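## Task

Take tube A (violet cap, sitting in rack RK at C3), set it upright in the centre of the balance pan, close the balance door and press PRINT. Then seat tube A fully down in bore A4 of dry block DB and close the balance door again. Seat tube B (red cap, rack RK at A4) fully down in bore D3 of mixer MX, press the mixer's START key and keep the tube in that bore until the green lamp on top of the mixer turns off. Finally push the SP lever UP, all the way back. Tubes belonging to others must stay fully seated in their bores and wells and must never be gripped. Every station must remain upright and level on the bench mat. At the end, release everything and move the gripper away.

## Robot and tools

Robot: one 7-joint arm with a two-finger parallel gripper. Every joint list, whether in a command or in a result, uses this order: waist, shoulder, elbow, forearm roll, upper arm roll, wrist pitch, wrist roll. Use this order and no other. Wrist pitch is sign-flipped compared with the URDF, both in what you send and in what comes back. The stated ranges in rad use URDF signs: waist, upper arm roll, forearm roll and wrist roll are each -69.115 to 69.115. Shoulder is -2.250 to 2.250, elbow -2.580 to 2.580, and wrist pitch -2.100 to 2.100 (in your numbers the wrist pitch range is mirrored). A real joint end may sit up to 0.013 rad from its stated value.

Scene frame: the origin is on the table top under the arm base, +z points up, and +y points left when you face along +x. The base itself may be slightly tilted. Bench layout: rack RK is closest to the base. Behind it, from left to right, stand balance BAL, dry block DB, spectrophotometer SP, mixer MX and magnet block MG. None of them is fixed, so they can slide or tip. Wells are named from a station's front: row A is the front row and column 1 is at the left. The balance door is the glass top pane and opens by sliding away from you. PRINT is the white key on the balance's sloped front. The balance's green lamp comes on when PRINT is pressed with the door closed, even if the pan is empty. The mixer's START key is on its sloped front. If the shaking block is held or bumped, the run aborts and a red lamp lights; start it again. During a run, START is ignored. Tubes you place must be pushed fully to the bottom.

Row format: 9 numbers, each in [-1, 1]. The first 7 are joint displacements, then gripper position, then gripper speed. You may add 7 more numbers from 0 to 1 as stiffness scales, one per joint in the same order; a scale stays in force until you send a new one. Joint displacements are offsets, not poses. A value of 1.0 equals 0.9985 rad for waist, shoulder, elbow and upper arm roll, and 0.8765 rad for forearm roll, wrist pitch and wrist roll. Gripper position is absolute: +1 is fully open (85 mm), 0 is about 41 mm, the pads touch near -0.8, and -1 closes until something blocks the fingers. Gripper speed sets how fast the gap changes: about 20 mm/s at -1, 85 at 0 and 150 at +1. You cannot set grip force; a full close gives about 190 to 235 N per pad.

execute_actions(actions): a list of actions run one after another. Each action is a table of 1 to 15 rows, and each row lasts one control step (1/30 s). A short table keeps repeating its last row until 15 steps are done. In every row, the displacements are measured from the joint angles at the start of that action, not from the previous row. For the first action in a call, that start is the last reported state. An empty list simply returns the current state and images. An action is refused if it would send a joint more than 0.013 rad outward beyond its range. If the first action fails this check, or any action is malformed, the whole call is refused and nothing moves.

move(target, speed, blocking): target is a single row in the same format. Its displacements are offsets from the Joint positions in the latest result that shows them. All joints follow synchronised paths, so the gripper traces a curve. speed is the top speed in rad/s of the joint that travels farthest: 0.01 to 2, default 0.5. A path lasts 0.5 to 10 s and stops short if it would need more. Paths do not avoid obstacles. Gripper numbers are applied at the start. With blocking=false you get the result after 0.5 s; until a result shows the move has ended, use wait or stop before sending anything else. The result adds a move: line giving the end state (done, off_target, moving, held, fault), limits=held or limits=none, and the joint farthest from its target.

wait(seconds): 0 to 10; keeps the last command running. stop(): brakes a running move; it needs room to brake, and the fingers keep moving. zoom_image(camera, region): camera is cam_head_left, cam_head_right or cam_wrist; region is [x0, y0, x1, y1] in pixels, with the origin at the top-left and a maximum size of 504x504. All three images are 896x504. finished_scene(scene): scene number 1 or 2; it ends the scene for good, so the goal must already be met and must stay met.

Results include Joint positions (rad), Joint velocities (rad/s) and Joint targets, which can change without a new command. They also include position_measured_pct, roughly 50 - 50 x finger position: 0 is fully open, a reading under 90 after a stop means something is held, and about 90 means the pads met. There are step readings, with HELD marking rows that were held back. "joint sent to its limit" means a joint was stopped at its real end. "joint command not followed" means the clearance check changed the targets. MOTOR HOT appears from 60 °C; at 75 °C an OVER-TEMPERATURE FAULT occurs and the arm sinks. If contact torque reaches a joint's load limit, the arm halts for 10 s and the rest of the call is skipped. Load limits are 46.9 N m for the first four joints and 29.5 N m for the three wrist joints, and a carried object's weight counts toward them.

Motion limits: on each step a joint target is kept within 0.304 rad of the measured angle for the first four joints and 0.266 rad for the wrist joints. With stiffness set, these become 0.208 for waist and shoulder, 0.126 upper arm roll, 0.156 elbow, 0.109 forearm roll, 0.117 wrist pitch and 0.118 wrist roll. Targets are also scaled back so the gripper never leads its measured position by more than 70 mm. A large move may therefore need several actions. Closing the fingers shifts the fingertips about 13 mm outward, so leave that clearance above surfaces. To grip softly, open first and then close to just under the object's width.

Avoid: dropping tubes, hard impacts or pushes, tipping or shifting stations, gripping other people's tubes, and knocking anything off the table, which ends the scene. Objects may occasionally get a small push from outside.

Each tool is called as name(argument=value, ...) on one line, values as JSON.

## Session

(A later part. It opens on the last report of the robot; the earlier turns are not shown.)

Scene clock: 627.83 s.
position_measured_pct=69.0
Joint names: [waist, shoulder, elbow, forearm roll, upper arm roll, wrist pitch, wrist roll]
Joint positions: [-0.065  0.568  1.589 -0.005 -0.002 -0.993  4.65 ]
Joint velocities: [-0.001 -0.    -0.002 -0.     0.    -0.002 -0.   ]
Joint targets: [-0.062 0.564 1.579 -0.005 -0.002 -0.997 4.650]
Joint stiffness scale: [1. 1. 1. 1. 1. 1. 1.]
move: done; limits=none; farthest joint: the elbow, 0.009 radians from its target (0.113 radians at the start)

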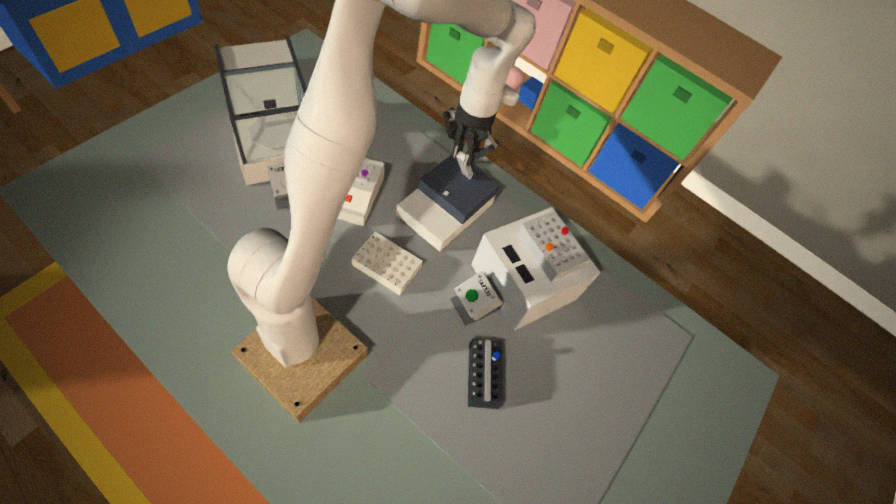

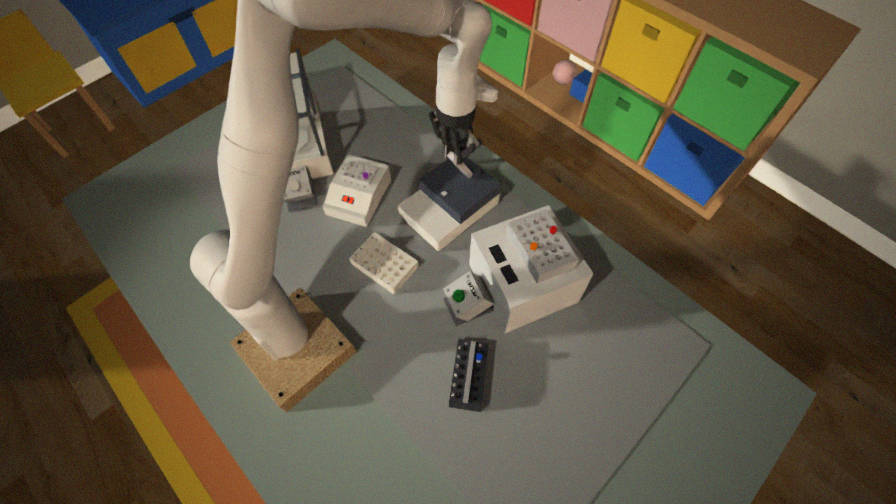

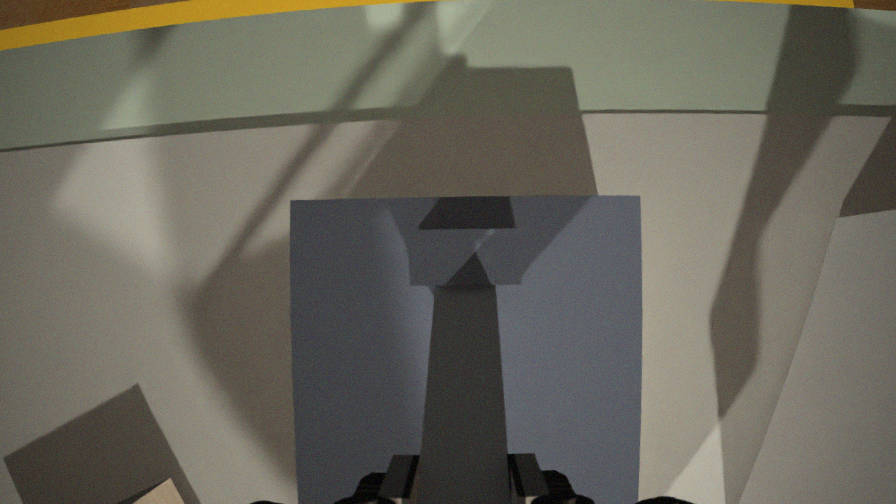

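move(target=[0.006,0.063,-0.162,0,0,-0.1,0,-0.42,0], speed=0.12)

move(target=[0.004,0.046,-0.086,0,0,-0.036,0,-0.42,0], speed=0.08)

Scene clock: 634.03 s.
position_measured_pct=69.0
Joint names: [waist, shoulder, elbow, forearm roll, upper arm roll, wrist pitch, wrist roll]
Joint positions: [-0.059  0.628  1.434 -0.005 -0.002 -1.083  4.65 ]
Joint velocities: [-0.     0.    -0.001 -0.001 -0.    -0.002 -0.001]
Joint targets: [-0.059 0.631 1.427 -0.005 -0.002 -1.081 4.650]
Joint stiffness scale: [1. 1. 1. 1. 1. 1. 1.]
move: done; limits=none; farthest joint: the elbow, 0.007 radians from its target (0.161 radians at the start)

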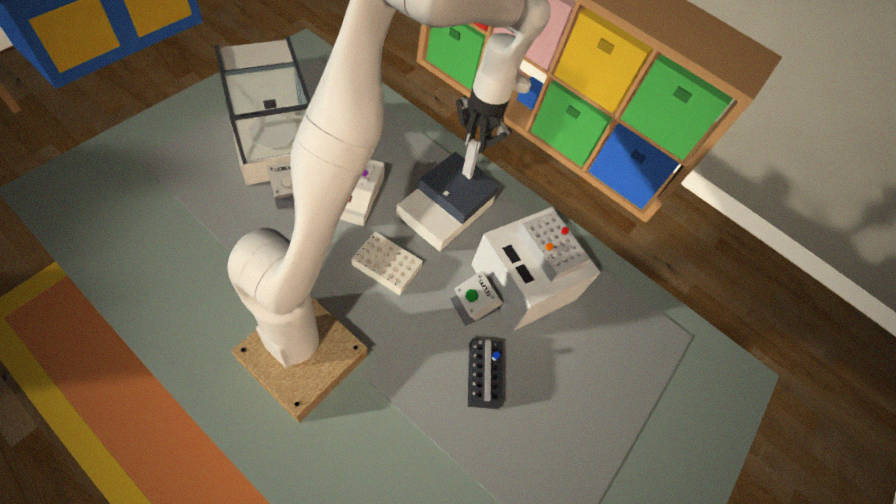

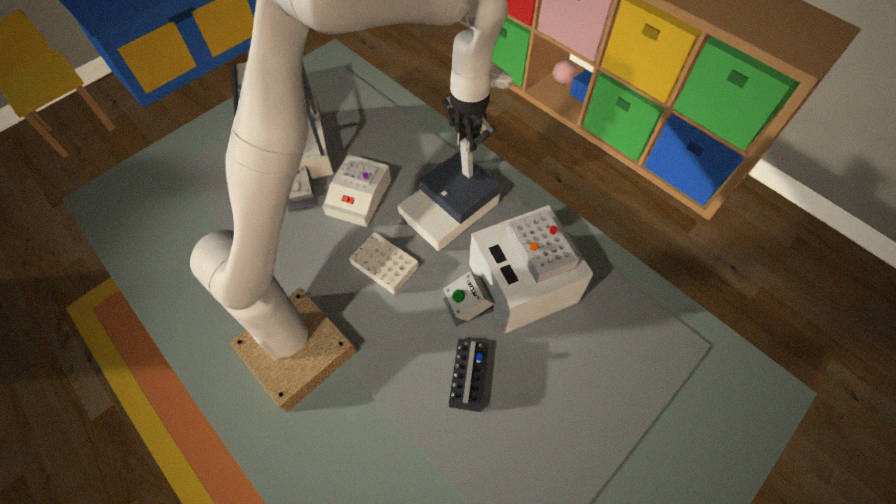

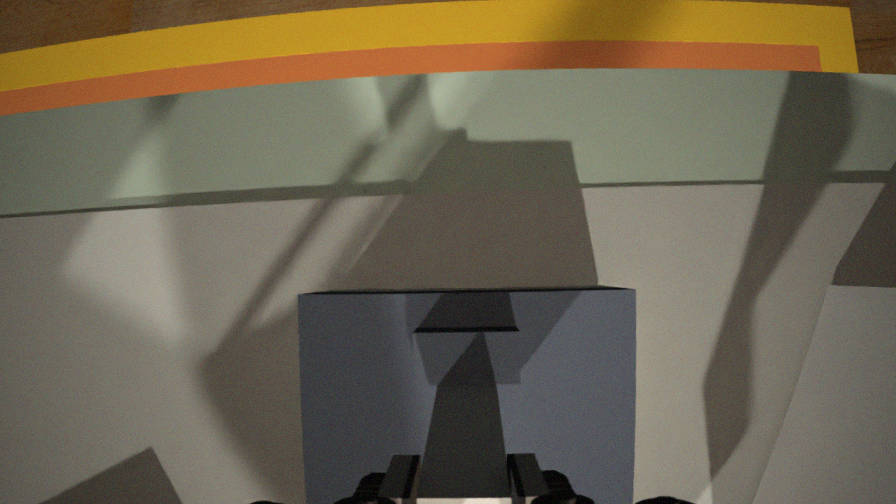

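Scene clock: 635.43 s.
position_measured_pct=69.0
Joint names: [waist, shoulder, elbow, forearm roll, upper arm roll, wrist pitch, wrist roll]
Joint positions: [-0.056  0.67   1.355 -0.005 -0.002 -1.115  4.65 ]
Joint velocities: [ 0.001  0.003 -0.002  0.     0.001  0.    -0.001]
Joint targets: [-0.055 0.674 1.349 -0.005 -0.002 -1.114 4.650]
Joint stiffness scale: [1. 1. 1. 1. 1. 1. 1.]
move: done; limits=none; farthest joint: the elbow, 0.007 radians from its target (0.086 radians at the start)

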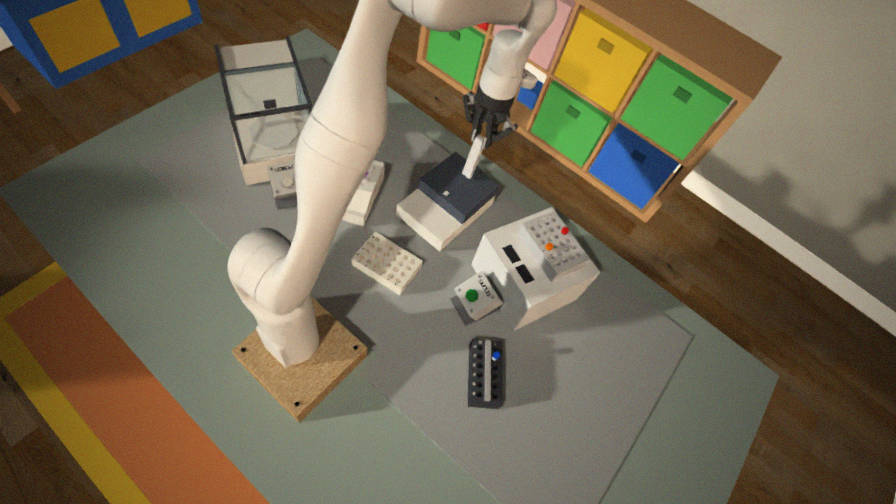

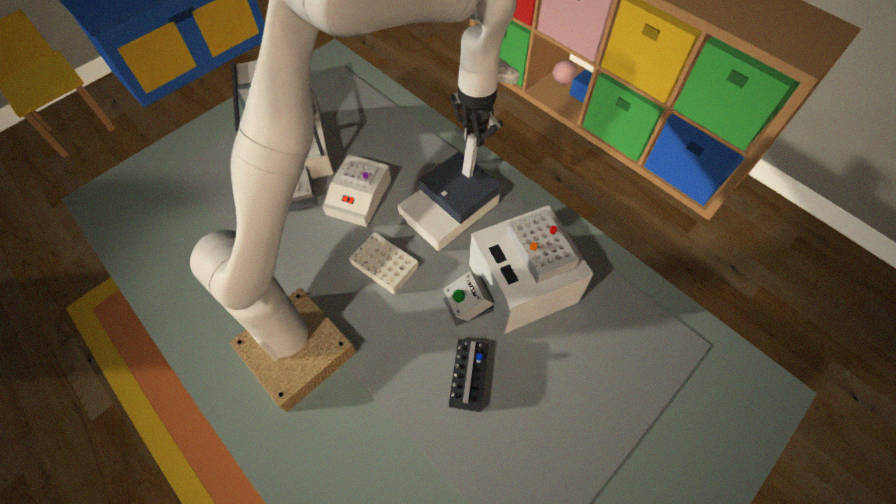

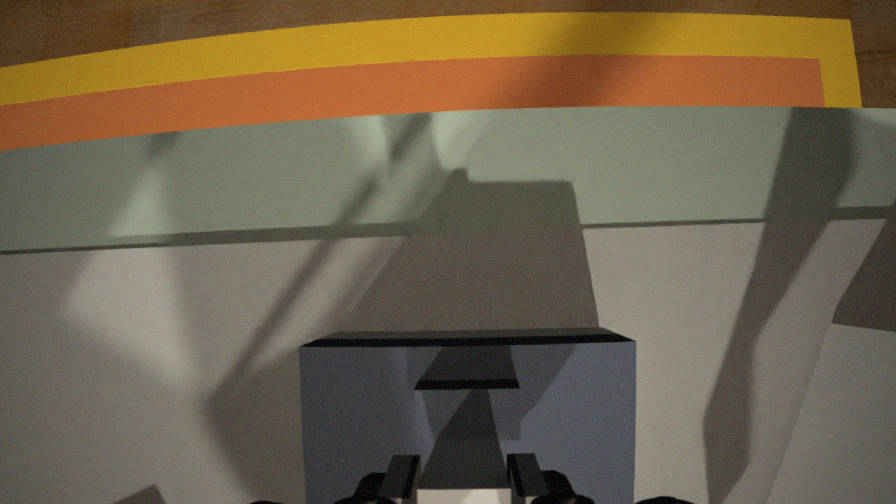

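That works, so I'll continue.

move(target=[0.004,0.053,-0.086,0,0,-0.032,0,-0.42,0], speed=0.08)

move(target=[0.003,0.04,-0.058,0,0,-0.018,0,-0.42,0], speed=0.06)

Scene clock: 640.33 s.
position_measured_pct=69.0
Joint names: [waist, shoulder, elbow, forearm roll, upper arm roll, wrist pitch, wrist roll]
Joint positions: [-0.053  0.713  1.275 -0.005 -0.002 -1.152  4.65 ]
Joint velocities: [-0.001  0.001 -0.001  0.    -0.001 -0.001 -0.   ]
Joint targets: [-0.052 0.723 1.269 -0.005 -0.002 -1.144 4.650]
Joint stiffness scale: [1. 1. 1. 1. 1. 1. 1.]
move: done; limits=none; farthest joint: the shoulder, 0.010 radians from its target (0.053 radians at the start)

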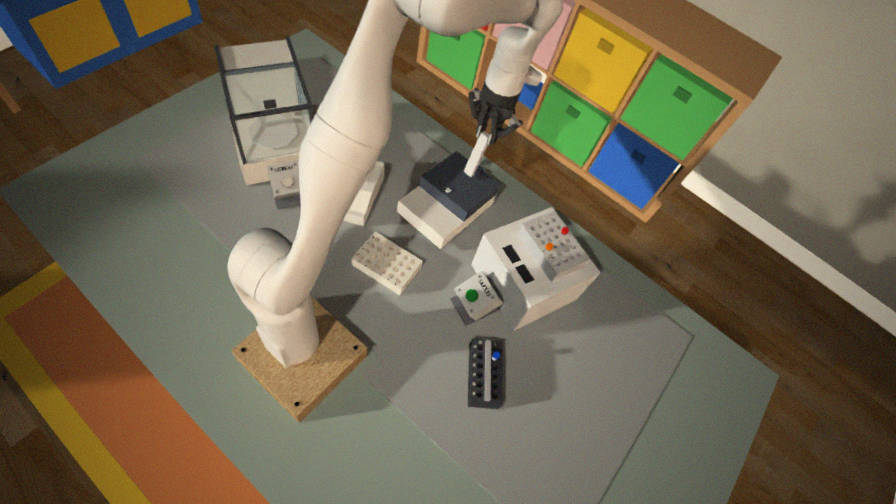

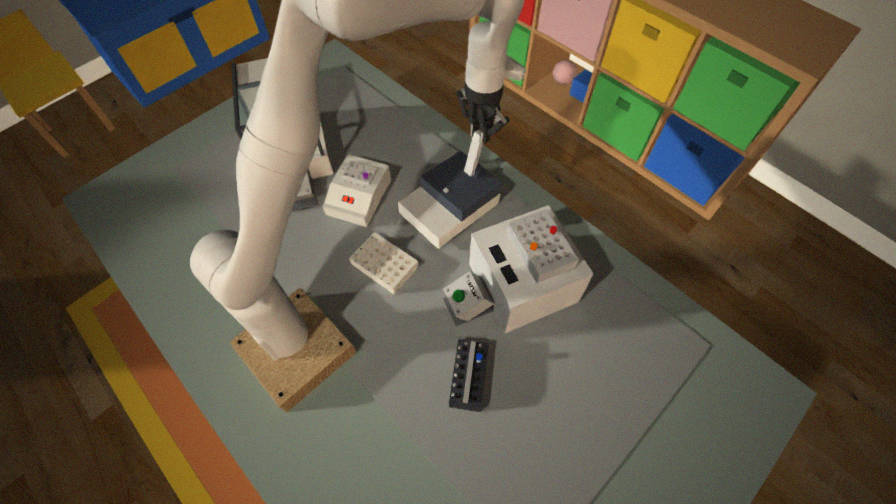

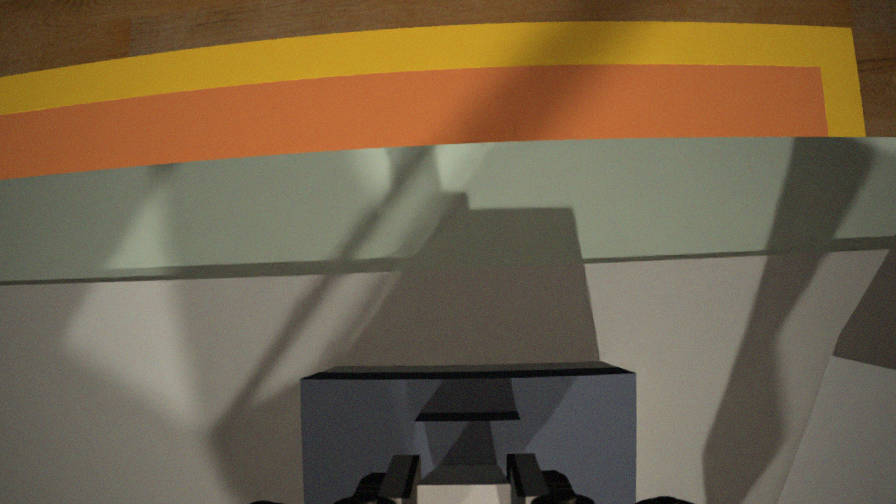

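Scene clock: 641.63 s.
position_measured_pct=69.0
Joint names: [waist, shoulder, elbow, forearm roll, upper arm roll, wrist pitch, wrist roll]
Joint positions: [-0.051  0.741  1.221 -0.005 -0.002 -1.175  4.65 ]
Joint velocities: [ 0.     0.001 -0.002  0.     0.    -0.001  0.   ]
Joint targets: [-0.050 0.753 1.217 -0.005 -0.002 -1.168 4.650]
Joint stiffness scale: [1. 1. 1. 1. 1. 1. 1.]
move: off_target; limits=none; farthest joint: the shoulder, 0.012 radians from its target (0.040 radians at the start)

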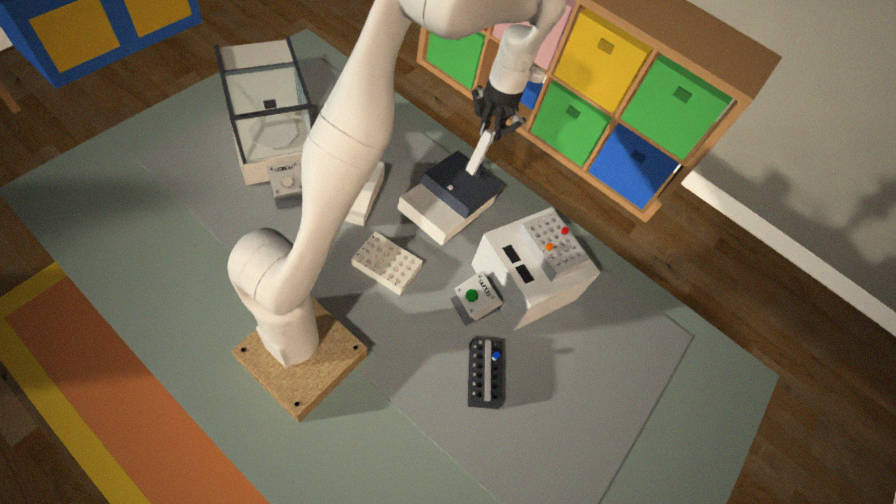

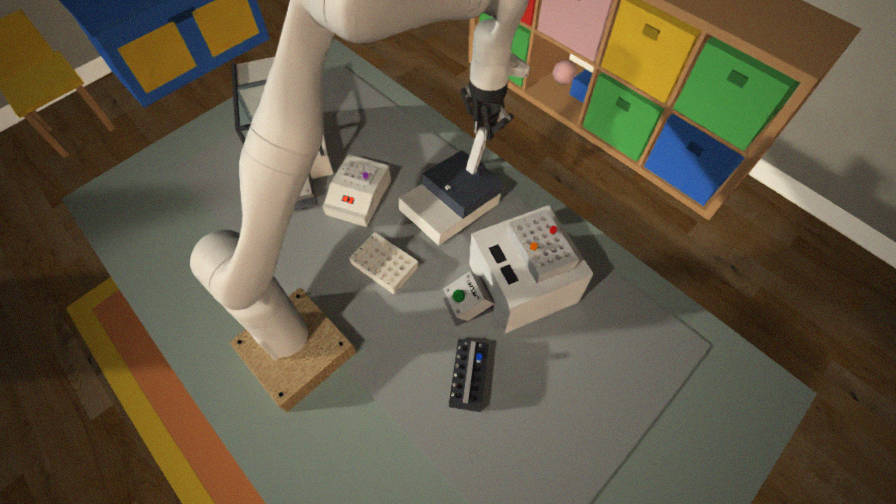

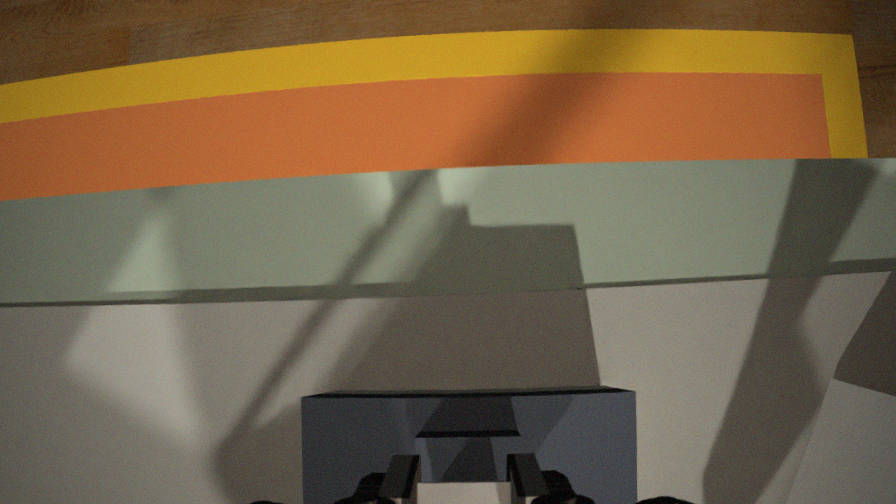

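The station is tilting, so the lever is at its stop. I'll back off a little and release.

execute_actions(actions=[[[0,-0.025,0.045,0,0,0.022,0,-0.42,-1]],[[0,-0.015,0.03,0,0,0.015,0,-0.42,-1]],[[0,0,0,0,0,0,0,-0.3,-1]],[[0,0,0,0,0,0,0,0,0]],[[0,-0.1,0,0,0,-0.08,0,0,0]],[[0,-0.2,0.1,0,0,-0.1,0,0,0]],[[0,-0.1,0.1,0,0,0,0,0,0]]])

zoom_image(camera="cam_head_right", region=[360,90,560,270])

Scene clock: 649.43 s.
position_measured_pct=50.0
Joint names: [waist, shoulder, elbow, forearm roll, upper arm roll, wrist pitch, wrist roll]
Joint positions: [-0.052  0.319  1.48  -0.005 -0.002 -1.311  4.65 ]
Joint velocities: [ 0.001 -0.016  0.004  0.    -0.     0.001 -0.   ]
Joint targets: [-0.052 0.315 1.485 -0.005 -0.002 -1.311 4.650]
Joint stiffness scale: [1. 1. 1. 1. 1. 1. 1.]
Step readings (joint positions; steps 1 to 15: 1st action; 16 to 30: 2nd action; 31 to 45: 3rd action; 46 to 60: 4th action; 61 to 75: 5th action; 76 to 90: 6th action; 91 to 105: 7th action):
0: [-0.051 0.741 1.221 -0.005 -0.002 -1.175 4.650]
1: [-0.051 0.740 1.223 -0.005 -0.002 -1.175 4.650]
2: [-0.051 0.734 1.233 -0.005 -0.002 -1.172 4.650]
4: [-0.051 0.725 1.250 -0.005 -0.002 -1.170 4.650]
8: [-0.051 0.719 1.261 -0.005 -0.002 -1.167 4.650]
15: [-0.051 0.718 1.264 -0.005 -0.002 -1.166 4.650]
16: [-0.051 0.717 1.266 -0.005 -0.002 -1.165 4.650]
17: [-0.051 0.713 1.274 -0.005 -0.002 -1.163 4.650]
19: [-0.052 0.708 1.283 -0.005 -0.002 -1.163 4.650]
23: [-0.052 0.705 1.290 -0.005 -0.002 -1.163 4.650]
30: [-0.052 0.704 1.291 -0.005 -0.002 -1.163 4.650]
31: [-0.052 0.704 1.291 -0.005 -0.002 -1.163 4.650]
32: [-0.052 0.704 1.291 -0.005 -0.002 -1.163 4.650]
34: [-0.052 0.704 1.291 -0.005 -0.002 -1.164 4.650]
38: [-0.052 0.704 1.291 -0.005 -0.002 -1.164 4.650]
45: [-0.052 0.704 1.291 -0.005 -0.002 -1.164 4.650]
46: [-0.052 0.704 1.291 -0.005 -0.002 -1.164 4.650]
47: [-0.052 0.704 1.291 -0.005 -0.002 -1.164 4.650]
49: [-0.052 0.704 1.291 -0.005 -0.002 -1.164 4.650]
53: [-0.052 0.704 1.291 -0.005 -0.002 -1.164 4.650]
60: [-0.052 0.704 1.291 -0.005 -0.002 -1.164 4.650]
61: [-0.052 0.702 1.291 -0.005 -0.002 -1.165 4.650]
62: [-0.052 0.694 1.291 -0.005 -0.002 -1.176 4.650]
64: [-0.052 0.658 1.291 -0.005 -0.002 -1.210 4.650]
68: [-0.052 0.621 1.291 -0.005 -0.002 -1.228 4.650]
75: [-0.052 0.608 1.291 -0.005 -0.002 -1.229 4.650]
76: [-0.052 0.605 1.292 -0.005 -0.002 -1.230 4.650]
77: [-0.052 0.595 1.299 -0.005 -0.002 -1.236 4.650]
79: [-0.052 0.549 1.329 -0.005 -0.002 -1.264 4.650]
83: [-0.052 0.453 1.375 -0.005 -0.002 -1.308 4.650]
90: [-0.052 0.415 1.385 -0.005 -0.002 -1.311 4.650]
91: [-0.052 0.411 1.388 -0.005 -0.002 -1.311 4.650]
92: [-0.052 0.400 1.404 -0.005 -0.002 -1.311 4.650]
94: [-0.052 0.365 1.447 -0.005 -0.002 -1.311 4.650]
98: [-0.052 0.332 1.475 -0.005 -0.002 -1.311 4.650]
105: Joint positions above

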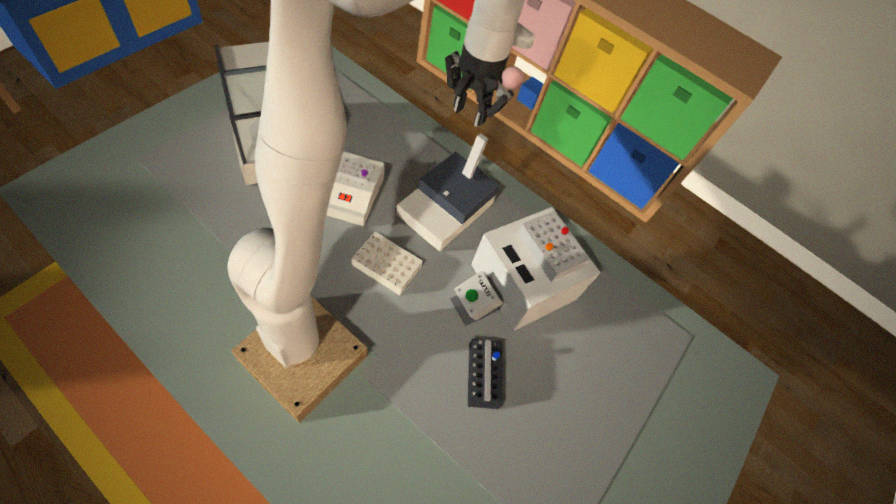

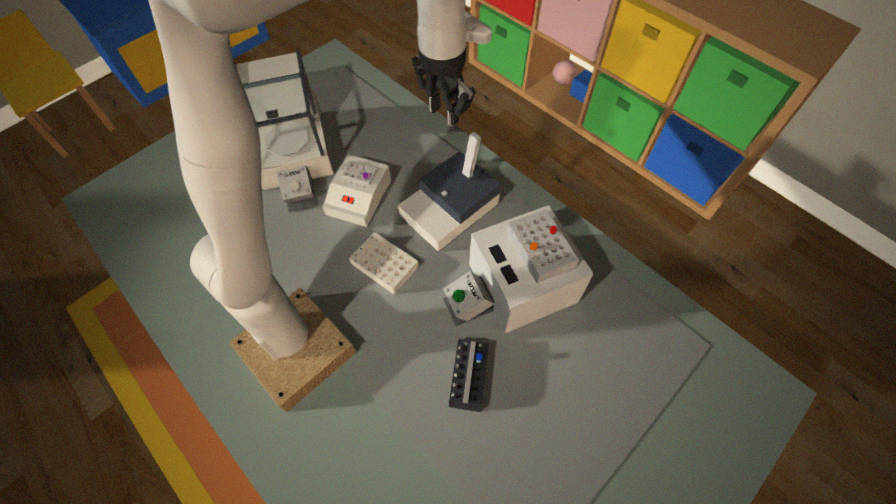

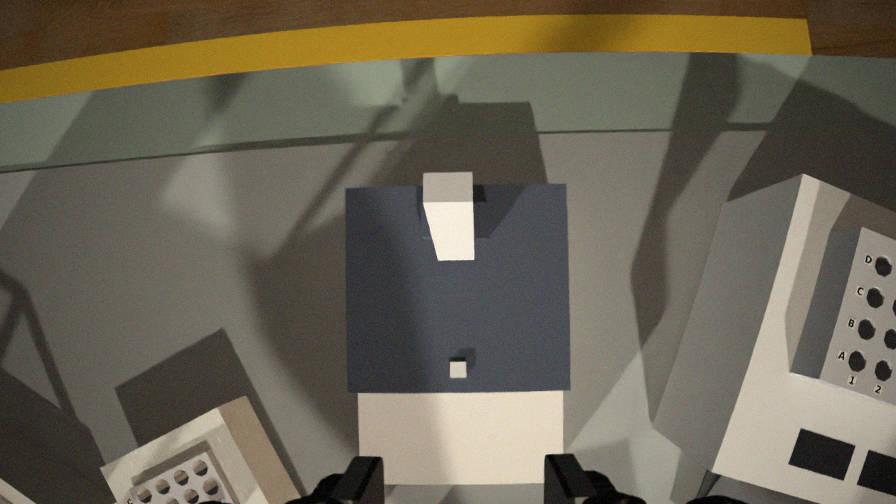

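Region (360, 90, 560, 270) of cam_head_right's 896x504 image, scaled by 2.520, with more detail than that image has; it fills the top 454 rows of this view, and the rest is white.

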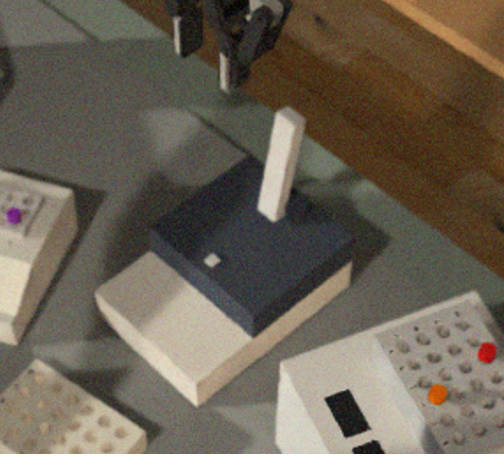

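finished_scene(scene=1)

The scene is finished: the task was done.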